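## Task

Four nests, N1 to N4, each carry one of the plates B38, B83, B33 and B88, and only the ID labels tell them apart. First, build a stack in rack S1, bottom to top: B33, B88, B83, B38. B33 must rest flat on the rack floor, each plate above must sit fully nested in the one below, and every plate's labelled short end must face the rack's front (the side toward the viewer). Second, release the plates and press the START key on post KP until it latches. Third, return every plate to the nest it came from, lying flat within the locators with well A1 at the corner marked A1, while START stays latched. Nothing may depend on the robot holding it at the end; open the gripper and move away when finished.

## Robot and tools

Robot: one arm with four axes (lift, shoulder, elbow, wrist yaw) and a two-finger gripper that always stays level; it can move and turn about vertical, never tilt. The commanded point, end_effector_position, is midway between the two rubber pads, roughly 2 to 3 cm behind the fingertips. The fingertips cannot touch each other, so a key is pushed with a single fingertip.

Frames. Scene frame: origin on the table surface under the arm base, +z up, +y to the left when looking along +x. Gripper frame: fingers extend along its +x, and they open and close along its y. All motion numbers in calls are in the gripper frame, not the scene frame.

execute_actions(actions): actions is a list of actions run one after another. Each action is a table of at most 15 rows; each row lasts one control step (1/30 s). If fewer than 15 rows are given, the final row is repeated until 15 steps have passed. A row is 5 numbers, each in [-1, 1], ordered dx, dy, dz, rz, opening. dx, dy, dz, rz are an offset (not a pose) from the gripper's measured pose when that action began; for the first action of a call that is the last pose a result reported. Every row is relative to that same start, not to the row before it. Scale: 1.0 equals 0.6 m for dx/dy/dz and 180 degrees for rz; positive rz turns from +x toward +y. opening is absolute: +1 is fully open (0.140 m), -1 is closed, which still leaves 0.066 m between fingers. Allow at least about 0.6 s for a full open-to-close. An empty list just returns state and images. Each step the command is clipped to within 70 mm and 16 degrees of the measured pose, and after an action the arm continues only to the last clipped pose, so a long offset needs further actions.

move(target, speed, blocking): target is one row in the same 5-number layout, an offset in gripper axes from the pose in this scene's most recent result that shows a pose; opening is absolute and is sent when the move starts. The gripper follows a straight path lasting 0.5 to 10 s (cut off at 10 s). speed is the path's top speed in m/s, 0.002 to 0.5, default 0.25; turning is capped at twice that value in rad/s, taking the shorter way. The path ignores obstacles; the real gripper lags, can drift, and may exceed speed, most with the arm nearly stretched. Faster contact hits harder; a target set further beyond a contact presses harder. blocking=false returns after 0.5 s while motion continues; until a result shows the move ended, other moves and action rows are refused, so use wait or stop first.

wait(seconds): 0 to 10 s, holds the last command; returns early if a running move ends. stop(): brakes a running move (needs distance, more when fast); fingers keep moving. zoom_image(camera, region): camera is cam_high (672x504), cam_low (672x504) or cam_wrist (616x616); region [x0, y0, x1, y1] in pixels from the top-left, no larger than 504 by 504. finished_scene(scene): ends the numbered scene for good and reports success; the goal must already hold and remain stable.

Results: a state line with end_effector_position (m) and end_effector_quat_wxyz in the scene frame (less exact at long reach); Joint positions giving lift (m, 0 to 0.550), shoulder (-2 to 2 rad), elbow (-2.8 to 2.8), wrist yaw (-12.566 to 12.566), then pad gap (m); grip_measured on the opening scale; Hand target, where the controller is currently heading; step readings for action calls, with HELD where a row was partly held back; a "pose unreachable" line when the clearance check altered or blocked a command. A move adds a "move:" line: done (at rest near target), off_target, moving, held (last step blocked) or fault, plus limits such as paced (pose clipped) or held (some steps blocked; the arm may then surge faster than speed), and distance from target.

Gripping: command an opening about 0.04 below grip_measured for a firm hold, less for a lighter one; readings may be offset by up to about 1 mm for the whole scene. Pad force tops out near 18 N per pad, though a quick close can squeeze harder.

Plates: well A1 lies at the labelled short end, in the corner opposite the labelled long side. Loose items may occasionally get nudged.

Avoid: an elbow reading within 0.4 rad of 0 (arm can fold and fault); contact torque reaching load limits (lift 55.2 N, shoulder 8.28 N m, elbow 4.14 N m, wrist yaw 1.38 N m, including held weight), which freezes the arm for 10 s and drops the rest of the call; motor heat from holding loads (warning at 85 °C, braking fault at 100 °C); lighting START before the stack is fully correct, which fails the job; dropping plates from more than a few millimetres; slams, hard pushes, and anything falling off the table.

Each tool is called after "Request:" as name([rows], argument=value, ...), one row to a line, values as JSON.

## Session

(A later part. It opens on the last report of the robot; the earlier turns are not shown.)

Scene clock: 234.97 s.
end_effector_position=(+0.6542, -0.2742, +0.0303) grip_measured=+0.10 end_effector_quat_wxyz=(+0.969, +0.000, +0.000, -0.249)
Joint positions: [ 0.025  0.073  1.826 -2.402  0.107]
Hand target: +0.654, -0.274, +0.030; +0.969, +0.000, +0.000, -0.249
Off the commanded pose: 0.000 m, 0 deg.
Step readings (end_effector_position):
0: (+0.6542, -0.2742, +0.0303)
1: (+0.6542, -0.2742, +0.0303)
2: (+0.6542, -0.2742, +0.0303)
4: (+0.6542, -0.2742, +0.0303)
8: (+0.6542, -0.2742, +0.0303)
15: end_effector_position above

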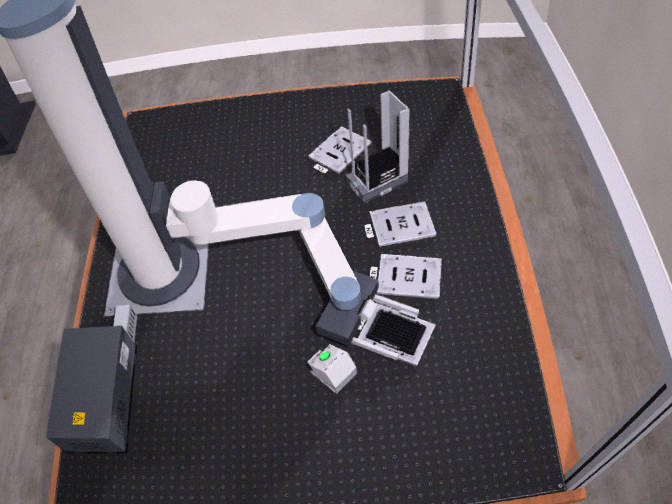

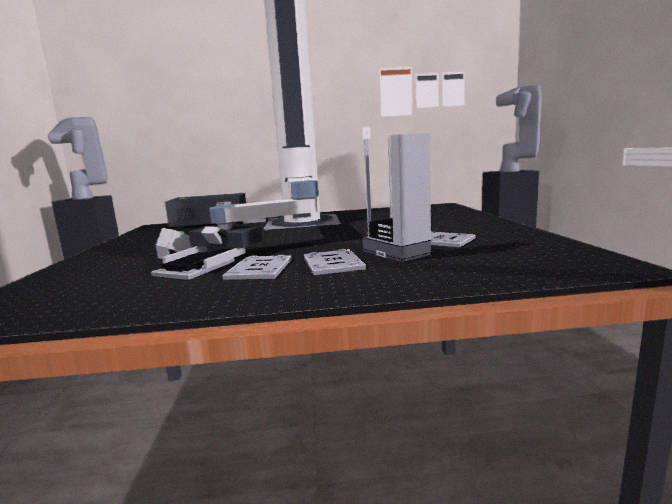

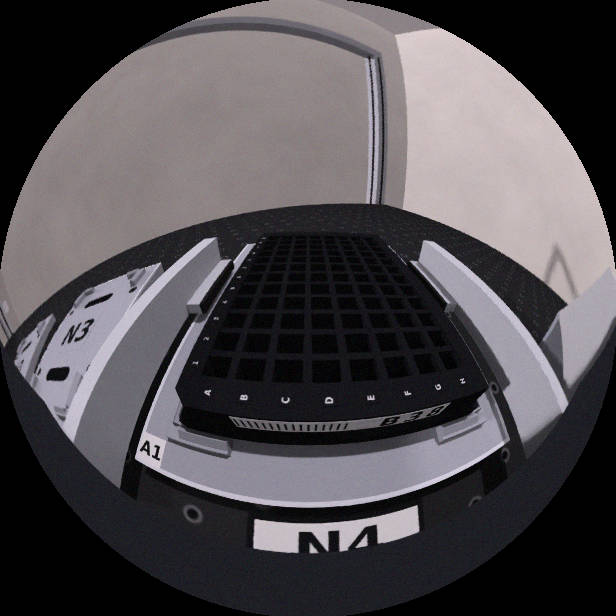

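Request:
execute_actions([
  [[0,0,0,0,-0.41]],
  [[0,0,0,0,-0.48]],
  [[0,0,0,0,-0.54]],
])

Request:
move(target=[0,0,0.3967,0,-0.54], speed=0.2)

Request:
move(target=[-0.0464,0.3072,0,0.1143,-0.54])

Request:
move(target=[0,0,-0.465,0,-0.54])

Scene clock: 246.73 s.
end_effector_position=(+0.6658, +0.2493, +0.0861) grip_measured=-0.48 end_effector_quat_wxyz=(+0.970, +0.000, +0.000, +0.244)
Joint positions: [ 0.081  1.065  1.816 -2.387  0.085]
Hand target: +0.666, +0.249, +0.086; +0.970, +0.000, +0.000, +0.244
Off the commanded pose: 0.000 m, 0 deg.
Step readings (end_effector_position; steps 1 to 15: 1st action; 16 to 30: 2nd action; 31 to 45: 3rd action):
0: (+0.6659, +0.2493, +0.0861)
1: (+0.6659, +0.2493, +0.0861)
2: (+0.6659, +0.2493, +0.0861)
4: (+0.6659, +0.2493, +0.0861)
8: (+0.6659, +0.2493, +0.0861)
15: (+0.6659, +0.2493, +0.0861)
16: (+0.6659, +0.2493, +0.0861)
17: (+0.6658, +0.2493, +0.0861)
19: (+0.6658, +0.2493, +0.0861)
23: (+0.6658, +0.2493, +0.0861)
30: (+0.6658, +0.2493, +0.0861)
31: (+0.6658, +0.2493, +0.0861)
32: (+0.6658, +0.2493, +0.0861)
34: (+0.6658, +0.2493, +0.0861)
38: (+0.6658, +0.2493, +0.0861)
45: end_effector_position above

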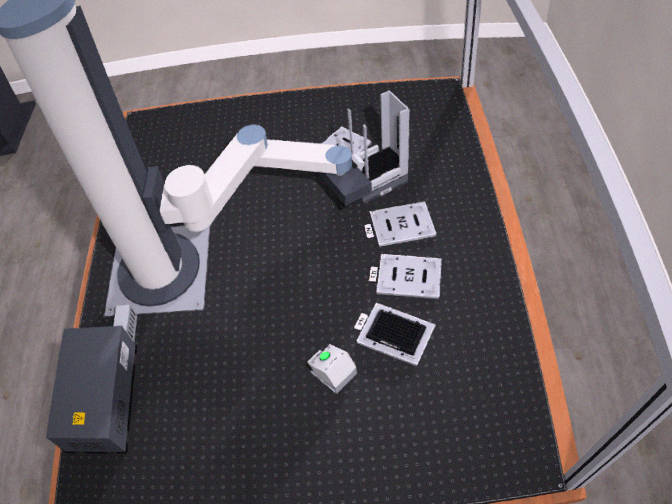

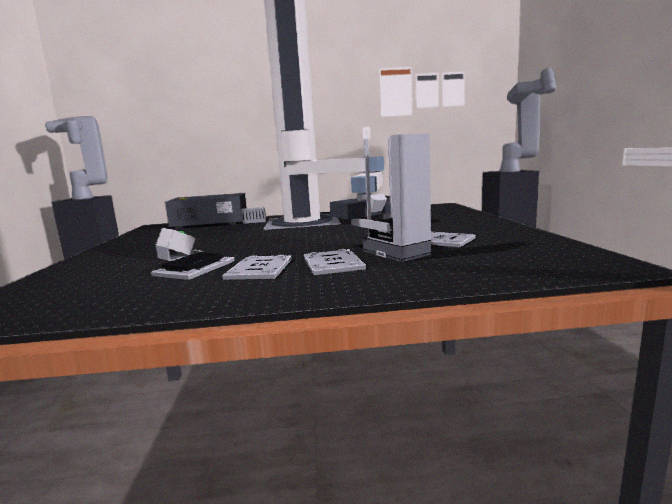

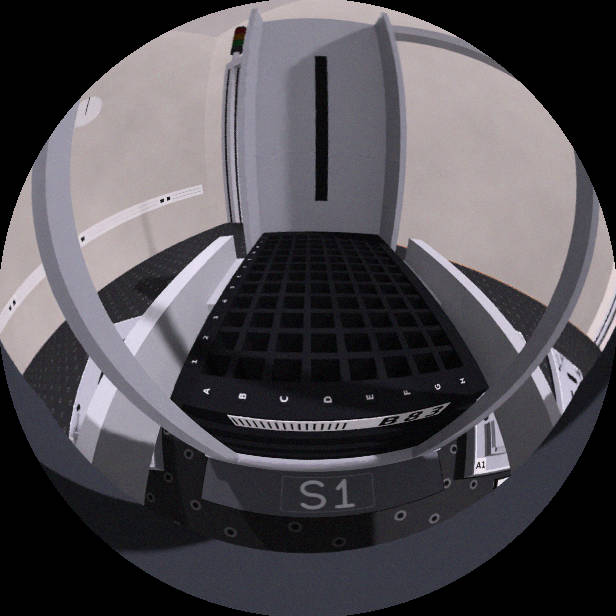

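Scene clock: 248.33 s.
end_effector_position=(+0.6658, +0.2493, +0.3241) grip_measured=-0.48 end_effector_quat_wxyz=(+0.970, +0.000, +0.000, +0.244)
Joint positions: [ 0.319  1.065  1.816 -2.387  0.085]
Hand target: +0.666, +0.249, +0.324; +0.970, +0.000, +0.000, +0.244
Off the commanded pose: 0.000 m, 0 deg.
move: done

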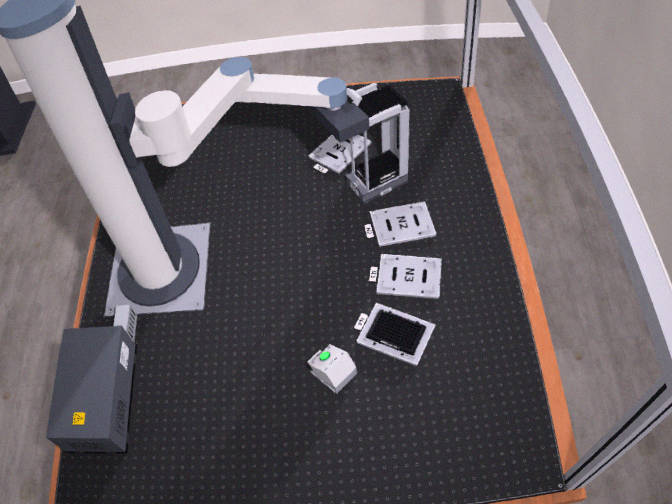

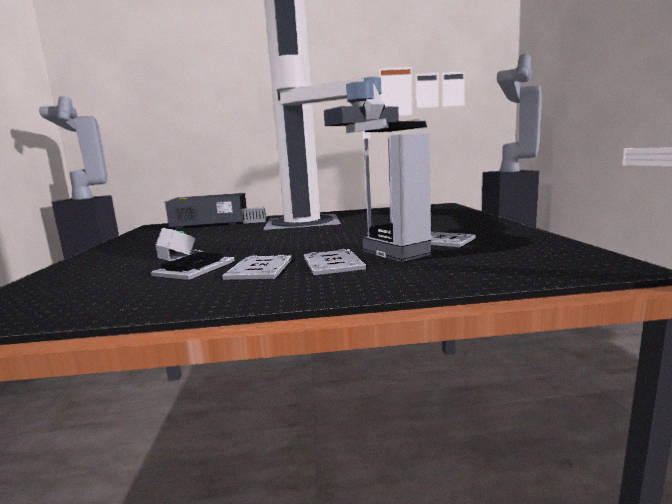

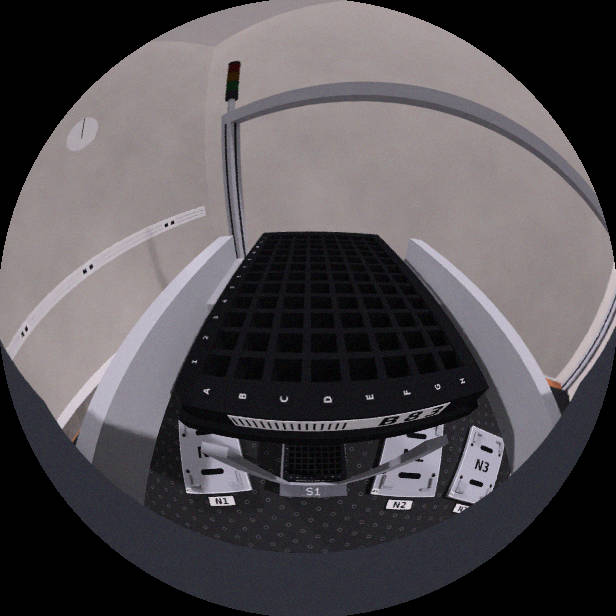

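Scene clock: 249.43 s.
end_effector_position=(+0.5540, +0.3987, +0.3241) grip_measured=-0.48 end_effector_quat_wxyz=(+0.910, +0.000, +0.000, +0.414)
Joint positions: [ 0.319  1.4    1.813 -2.361  0.085]
Hand target: +0.554, +0.399, +0.324; +0.911, +0.000, +0.000, +0.413
Off the commanded pose: 0.000 m, 0 deg.
move: done

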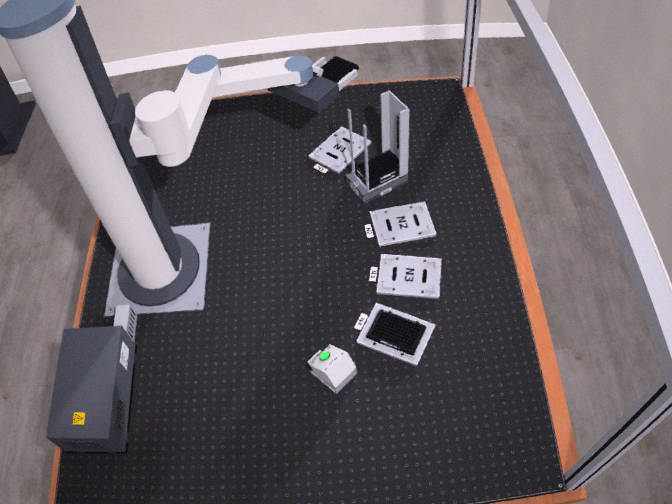

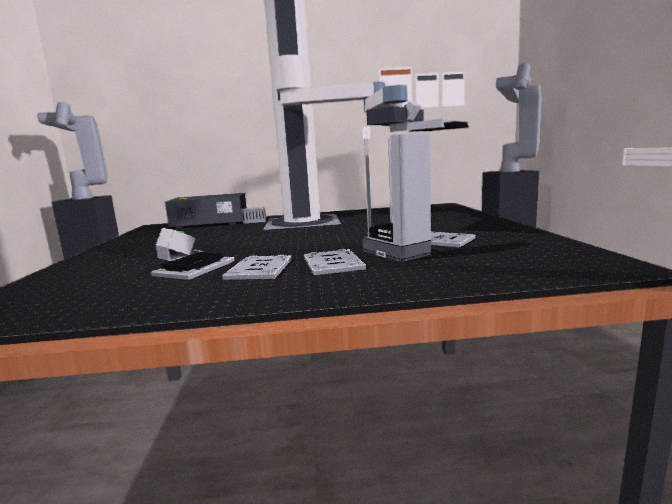

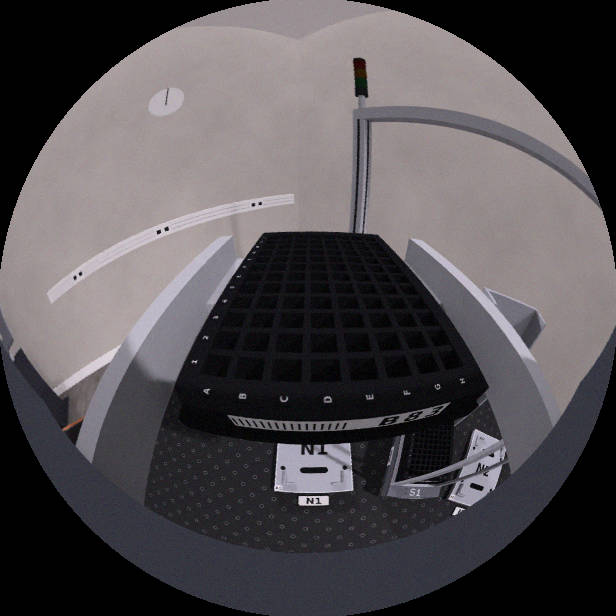

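Scene clock: 250.97 s.
end_effector_position=(+0.5540, +0.3987, +0.0451) grip_measured=-0.48 end_effector_quat_wxyz=(+0.910, +0.000, +0.000, +0.414)
Joint positions: [ 0.04   1.4    1.813 -2.361  0.085]
Hand target: +0.554, +0.399, +0.045; +0.910, +0.000, +0.000, +0.414
Off the commanded pose: 0.000 m, 0 deg.
move: done

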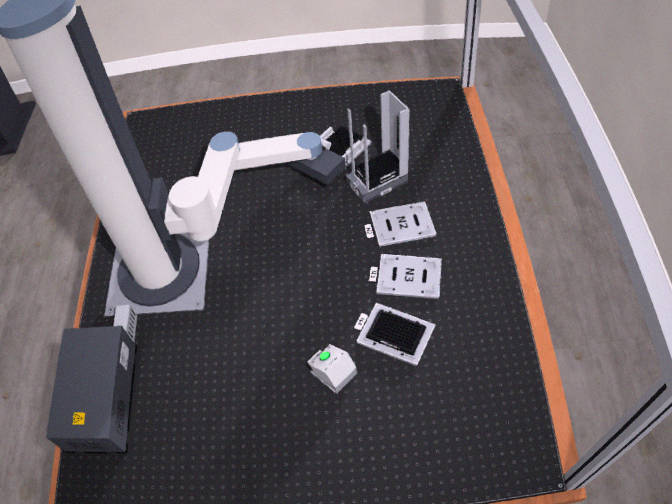

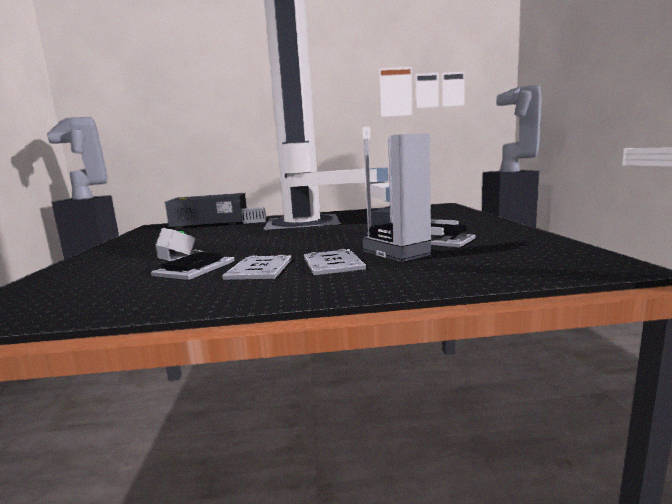

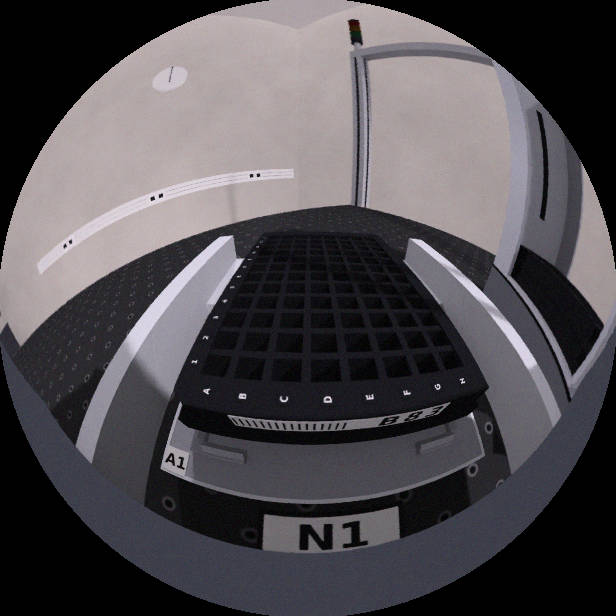

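Request:
move(target=[-0.0004,-0.0003,-0.0245,0,-0.54], speed=0.02)

Request:
execute_actions([
  [[0,0,0,0,0.1]],
])

Request:
move(target=[0,0,0.0714,0,0.1])

Request:
move(target=[-0.25,0,0,0,0.1])

Request:
move(target=[-0.0486,-0.2161,0,-0.1143,0.1])

Request:
move(target=[0.25,0,0,0,0.1], speed=0.2)

Scene clock: 261.33 s.
end_effector_position=(+0.5540, +0.3984, +0.0303) grip_measured=-0.48 end_effector_quat_wxyz=(+0.911, +0.000, +0.000, +0.414)
Joint positions: [ 0.025  1.4    1.812 -2.36   0.085]
Hand target: +0.554, +0.398, +0.030; +0.910, +0.000, +0.000, +0.414
Off the commanded pose: 0.000 m, 0 deg.
move: done

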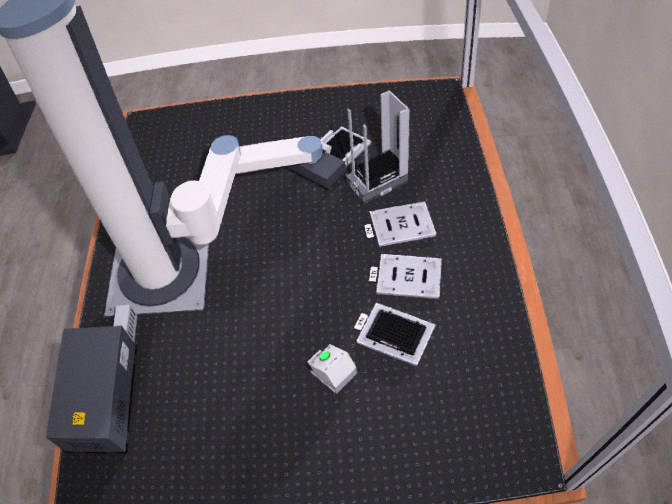

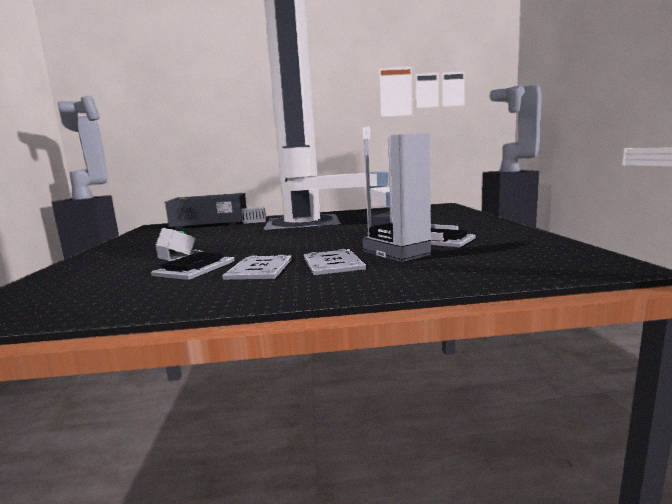

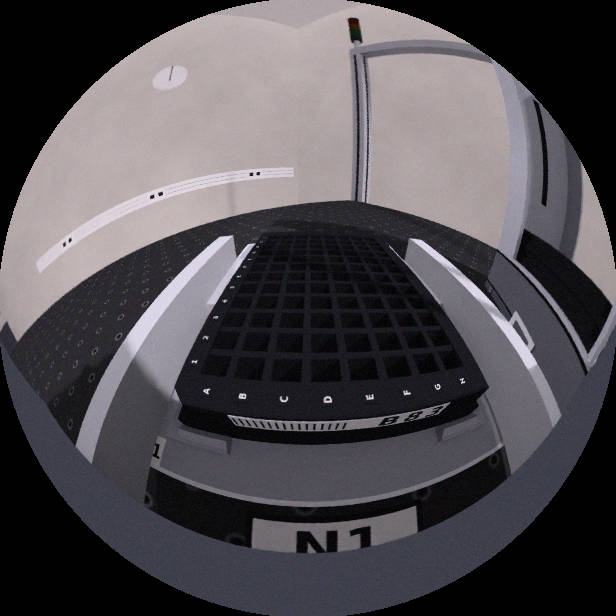

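Scene clock: 261.83 s.
end_effector_position=(+0.5540, +0.3984, +0.0303) grip_measured=+0.10 end_effector_quat_wxyz=(+0.911, +0.000, +0.000, +0.414)
Joint positions: [ 0.025  1.4    1.812 -2.36   0.107]
Hand target: +0.554, +0.398, +0.030; +0.911, +0.000, +0.000, +0.414
Off the commanded pose: 0.000 m, 0 deg.
Step readings (end_effector_position):
0: (+0.5540, +0.3984, +0.0303)
1: (+0.5540, +0.3984, +0.0303)
2: (+0.5540, +0.3984, +0.0303)
4: (+0.5540, +0.3984, +0.0303)
8: (+0.5540, +0.3984, +0.0303)
15: end_effector_position above

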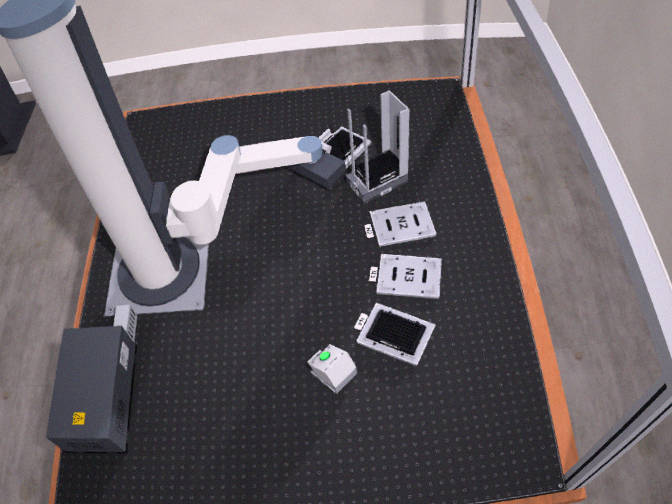

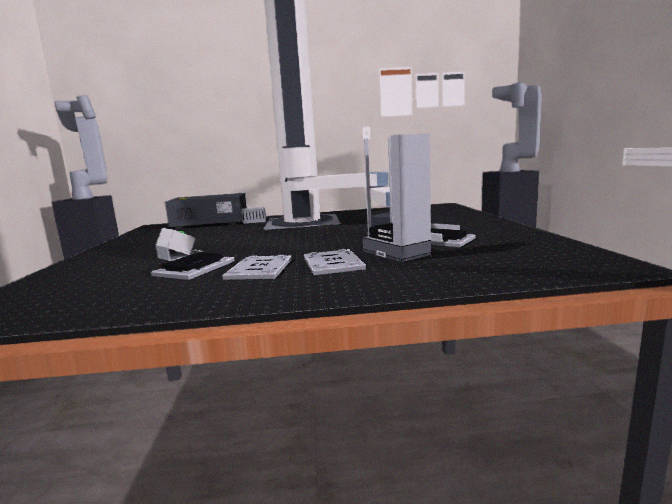

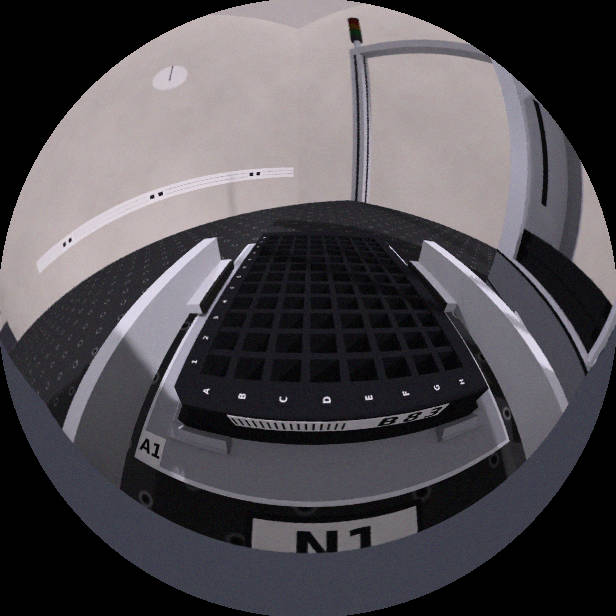

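Scene clock: 262.53 s.
end_effector_position=(+0.5540, +0.3984, +0.0732) grip_measured=+0.10 end_effector_quat_wxyz=(+0.910, +0.000, +0.000, +0.414)
Joint positions: [ 0.068  1.4    1.812 -2.36   0.107]
Hand target: +0.554, +0.398, +0.073; +0.911, +0.000, +0.000, +0.414
Off the commanded pose: 0.000 m, 0 deg.
move: done

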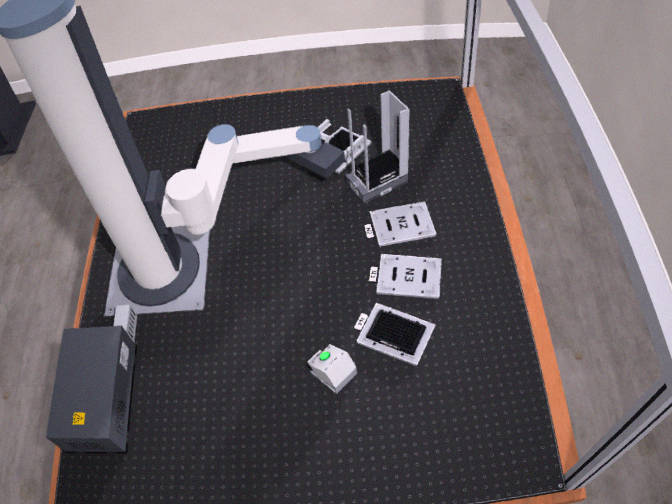

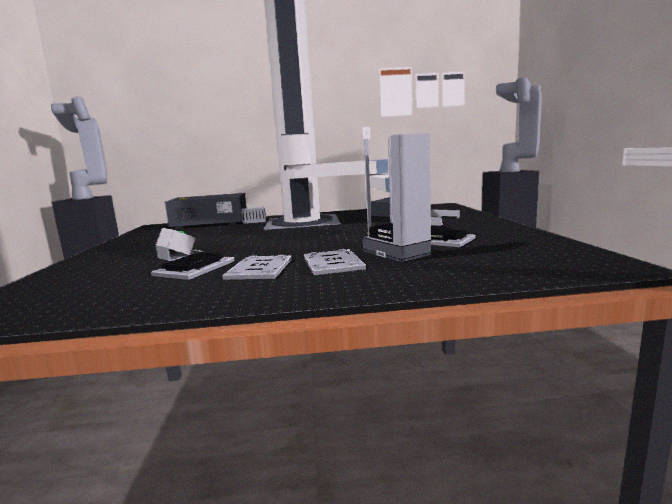

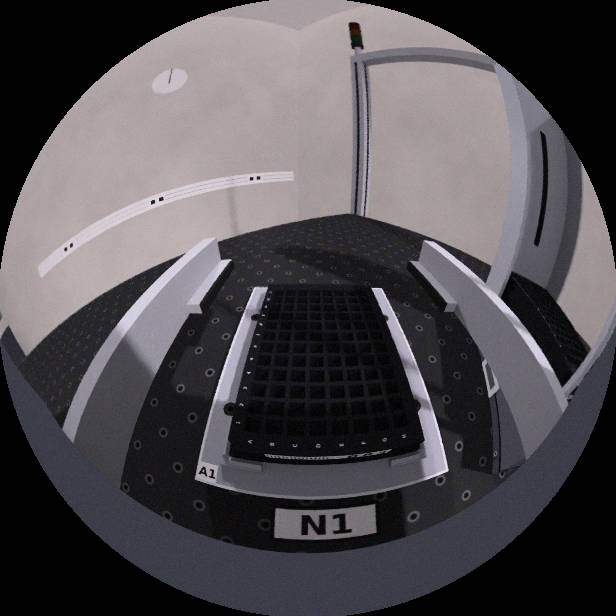

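Scene clock: 263.53 s.
end_effector_position=(+0.4553, +0.2854, +0.0732) grip_measured=+0.10 end_effector_quat_wxyz=(+0.911, +0.000, +0.000, +0.413)
Joint positions: [ 0.068  1.681  1.039 -1.867  0.107]
Hand target: +0.455, +0.285, +0.073; +0.910, +0.000, +0.000, +0.414
Off the commanded pose: 0.000 m, 0 deg.
move: done

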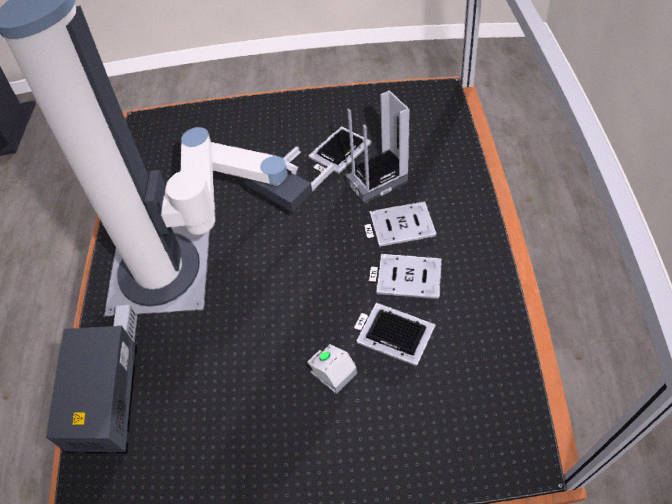

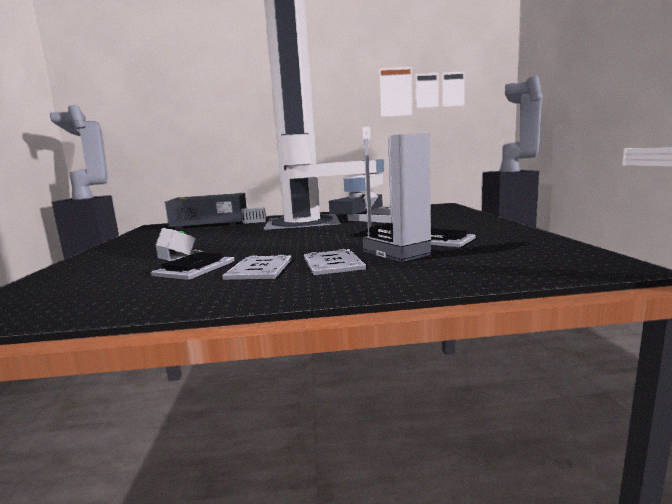

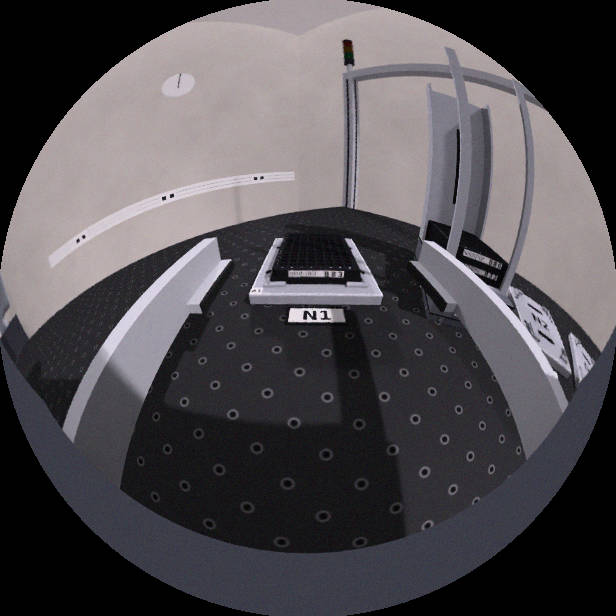

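Scene clock: 264.60 s.
end_effector_position=(+0.5337, +0.1779, +0.0732) grip_measured=+0.10 end_effector_quat_wxyz=(+0.970, +0.000, +0.000, +0.244)
Joint positions: [ 0.068  1.361  1.039 -1.907  0.107]
Hand target: +0.534, +0.178, +0.073; +0.970, +0.000, +0.000, +0.244
Off the commanded pose: 0.000 m, 0 deg.
move: done

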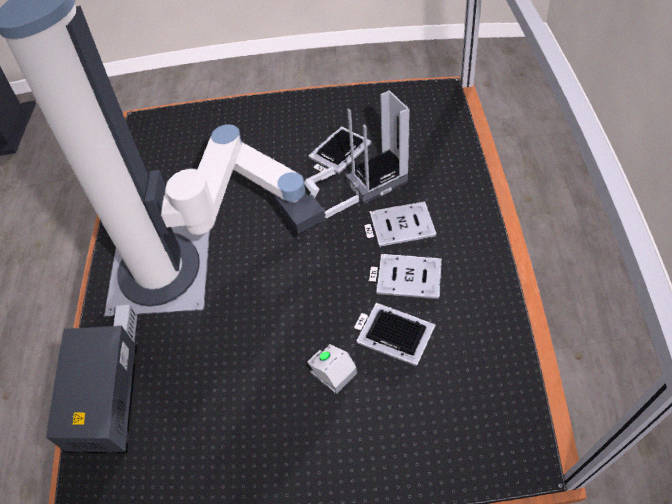

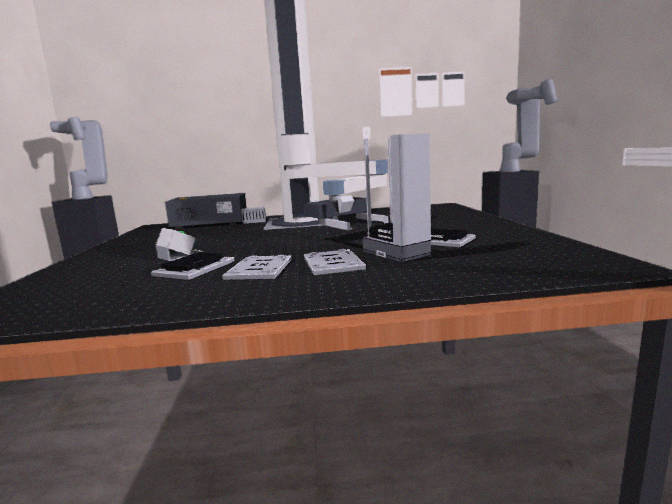

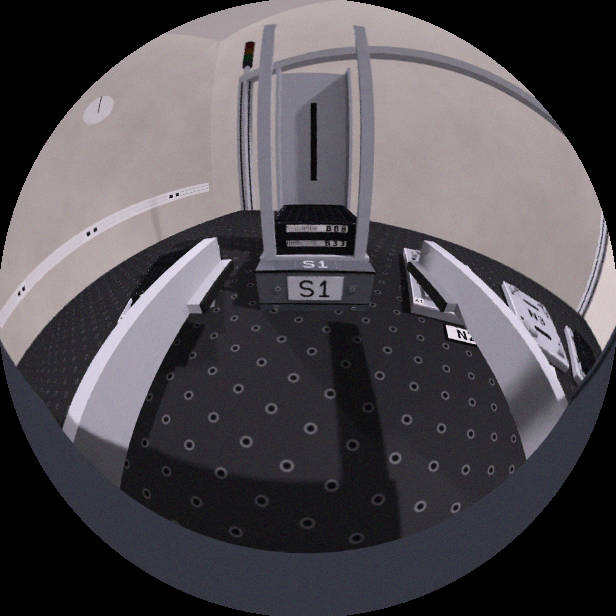

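Scene clock: 265.73 s.
end_effector_position=(+0.6659, +0.2488, +0.0732) grip_measured=+0.10 end_effector_quat_wxyz=(+0.970, +0.000, +0.000, +0.244)
Joint positions: [ 0.068  1.065  1.814 -2.386  0.107]
Hand target: +0.666, +0.249, +0.073; +0.970, +0.000, +0.000, +0.244
Off the commanded pose: 0.000 m, 0 deg.
move: done

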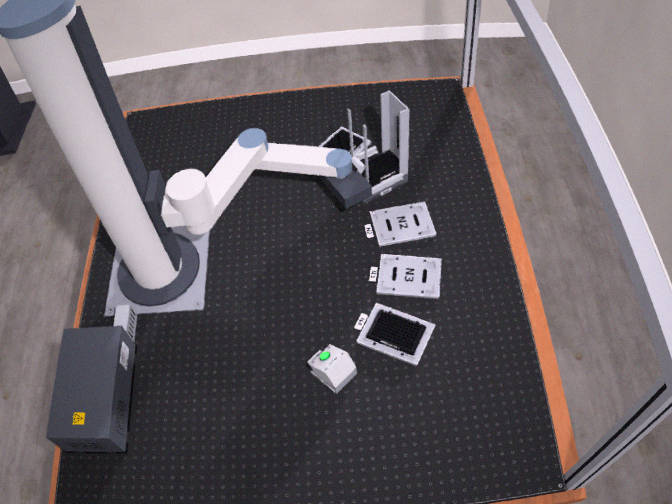

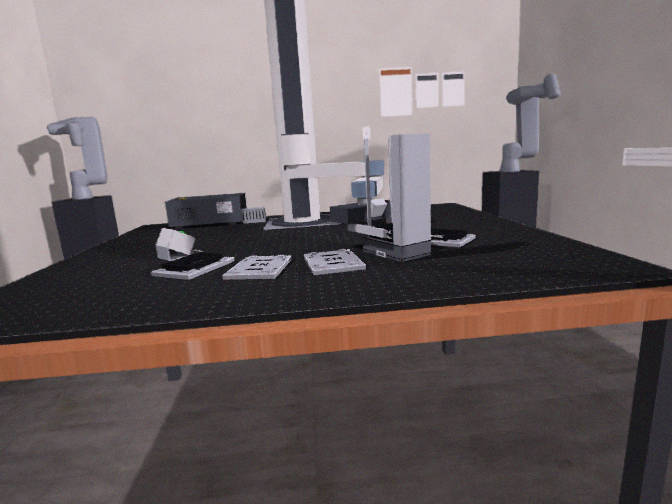

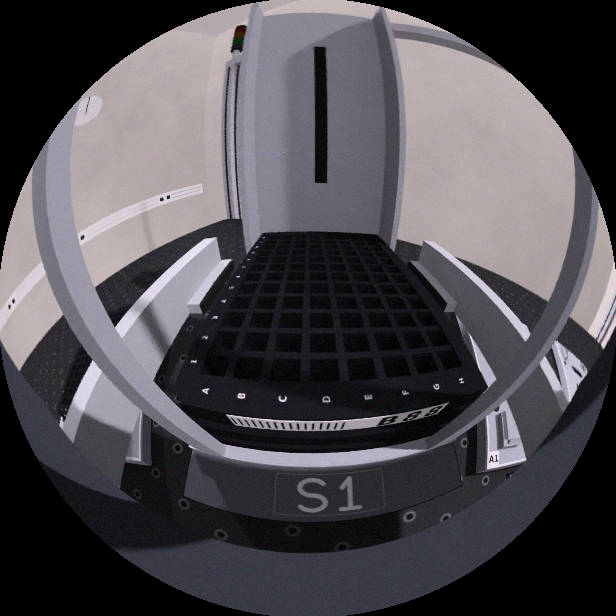

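Request:
execute_actions([
  [[0.0002,0.0008,0,0,-0.41]],
  [[0,0,0,0,-0.48]],
  [[0,0,0,0,-0.54]],
])

Request:
move(target=[0,0,0.4182,0,-0.54], speed=0.2)

Request:
move(target=[-0.2143,-0.5518,0,-0.218,-0.54])

Request:
move(target=[0,0,-0.465,0,-0.54])

Scene clock: 276.23 s.
end_effector_position=(+0.6658, +0.2493, +0.0732) grip_measured=-0.47 end_effector_quat_wxyz=(+0.970, +0.000, +0.000, +0.244)
Joint positions: [ 0.068  1.065  1.815 -2.387  0.085]
Hand target: +0.666, +0.249, +0.073; +0.970, +0.000, +0.000, +0.244
Off the commanded pose: 0.000 m, 0 deg.
Step readings (end_effector_position; steps 1 to 15: 1st action; 16 to 30: 2nd action; 31 to 45: 3rd action):
0: (+0.6659, +0.2488, +0.0732)
1: (+0.6659, +0.2488, +0.0732)
2: (+0.6658, +0.2491, +0.0732)
4: (+0.6658, +0.2493, +0.0732)
8: (+0.6658, +0.2493, +0.0732)
15: (+0.6658, +0.2493, +0.0732)
16: (+0.6658, +0.2493, +0.0732)
17: (+0.6658, +0.2493, +0.0732)
19: (+0.6658, +0.2493, +0.0732)
23: (+0.6658, +0.2493, +0.0732)
30: (+0.6658, +0.2493, +0.0732)
31: (+0.6658, +0.2493, +0.0732)
32: (+0.6658, +0.2493, +0.0732)
34: (+0.6658, +0.2493, +0.0732)
38: (+0.6658, +0.2493, +0.0732)
45: end_effector_position above

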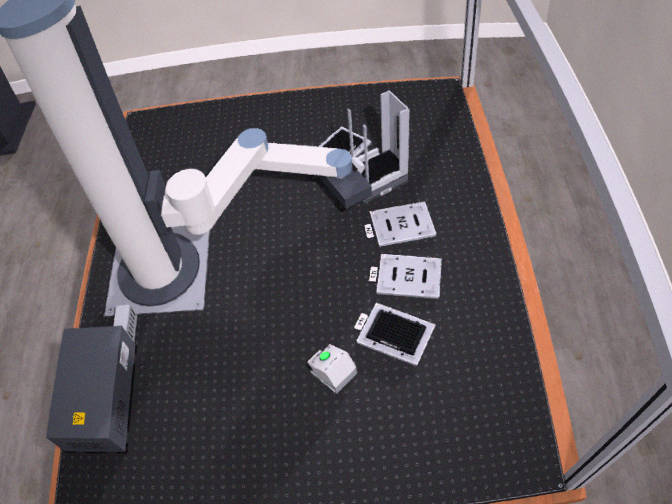

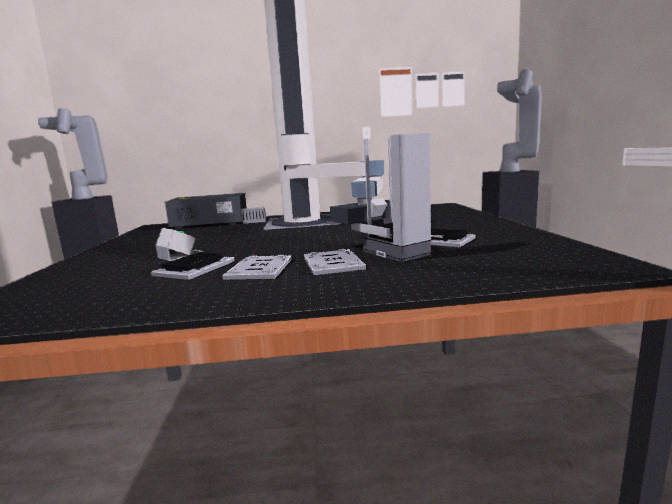

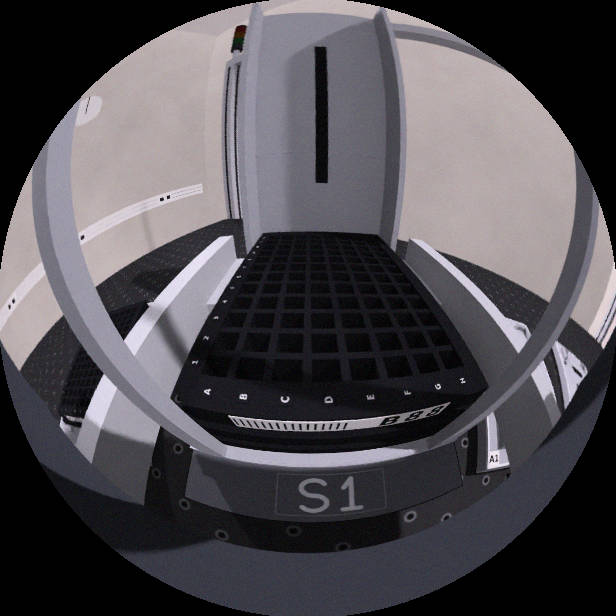

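Scene clock: 277.90 s.
end_effector_position=(+0.6658, +0.2493, +0.3241) grip_measured=-0.47 end_effector_quat_wxyz=(+0.970, +0.000, +0.000, +0.244)
Joint positions: [ 0.319  1.065  1.815 -2.387  0.085]
Hand target: +0.666, +0.249, +0.324; +0.970, +0.000, +0.000, +0.244
Off the commanded pose: 0.000 m, 0 deg.
move: done

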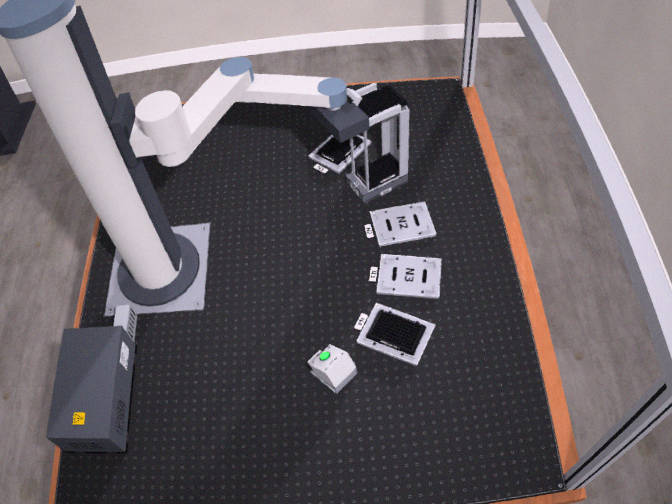

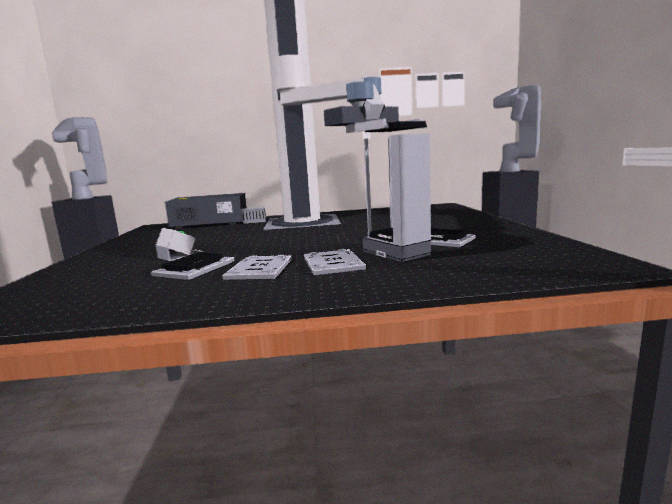

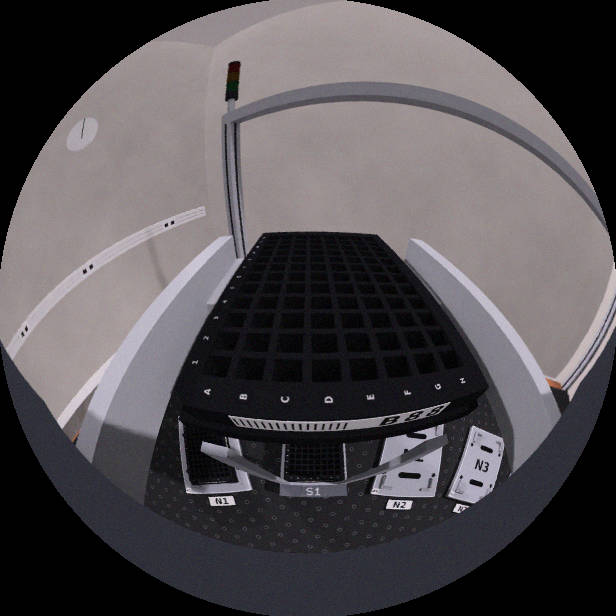

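Scene clock: 279.70 s.
end_effector_position=(+0.7091, -0.1034, +0.3241) grip_measured=-0.47 end_effector_quat_wxyz=(+0.995, +0.000, +0.000, -0.096)
Joint positions: [ 0.319  0.43   1.775 -2.396  0.085]
Hand target: +0.709, -0.103, +0.324; +0.995, +0.000, +0.000, -0.096
Off the commanded pose: 0.000 m, 0 deg.
move: done

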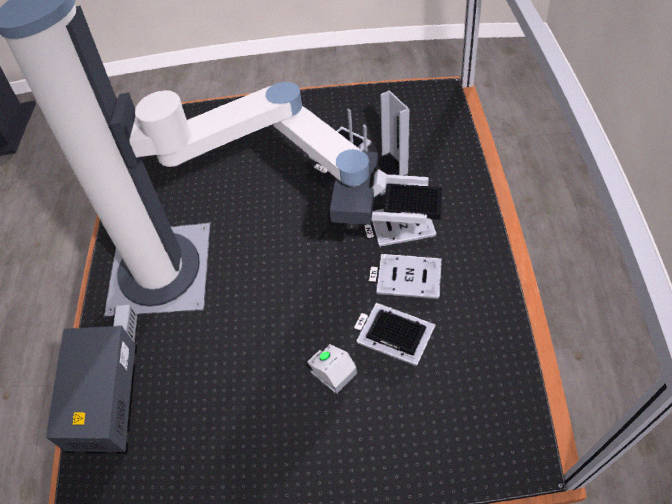

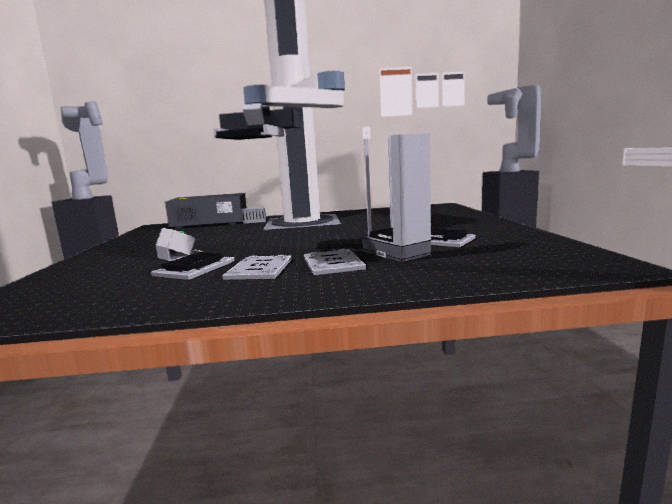

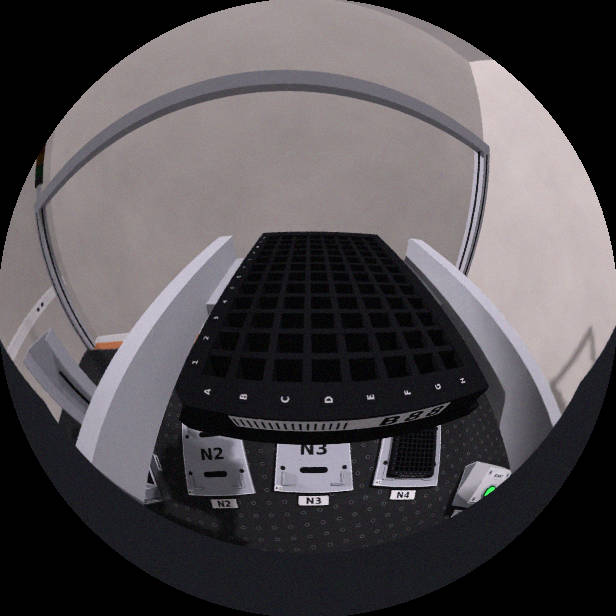

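Scene clock: 281.23 s.
end_effector_position=(+0.7090, -0.1034, +0.0451) grip_measured=-0.47 end_effector_quat_wxyz=(+0.995, +0.000, +0.000, -0.096)
Joint positions: [ 0.04   0.43   1.775 -2.396  0.085]
Hand target: +0.709, -0.103, +0.045; +0.995, +0.000, +0.000, -0.096
Off the commanded pose: 0.000 m, 0 deg.
move: done

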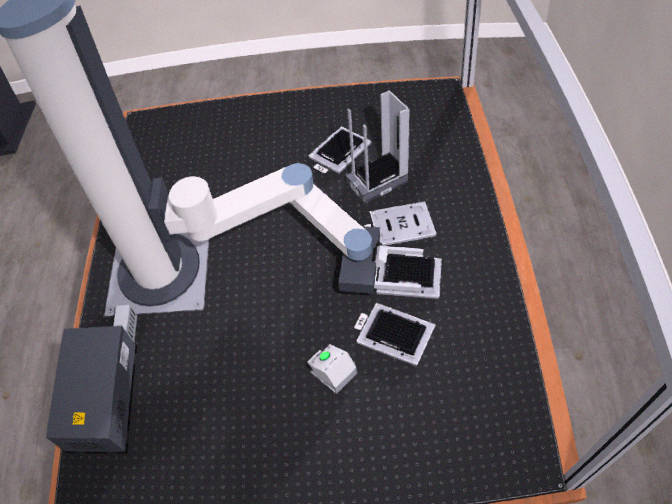

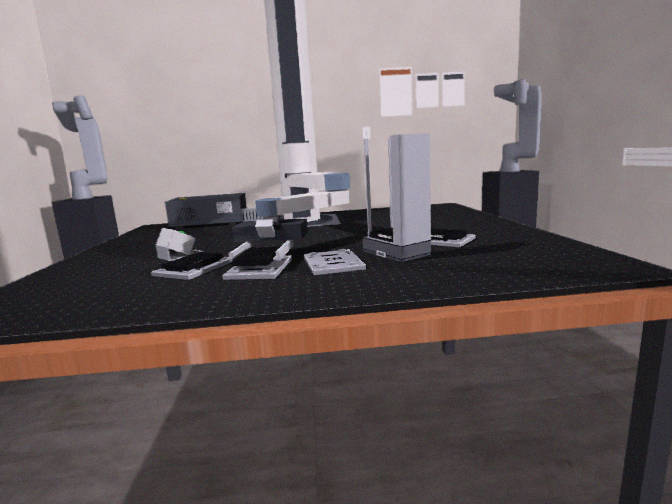

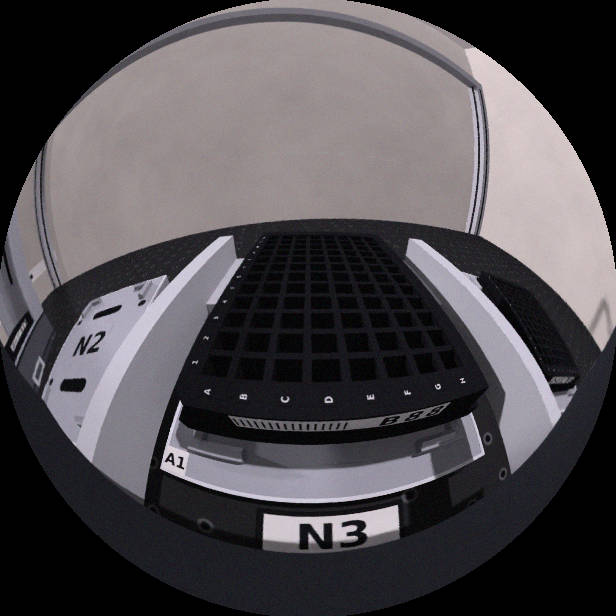

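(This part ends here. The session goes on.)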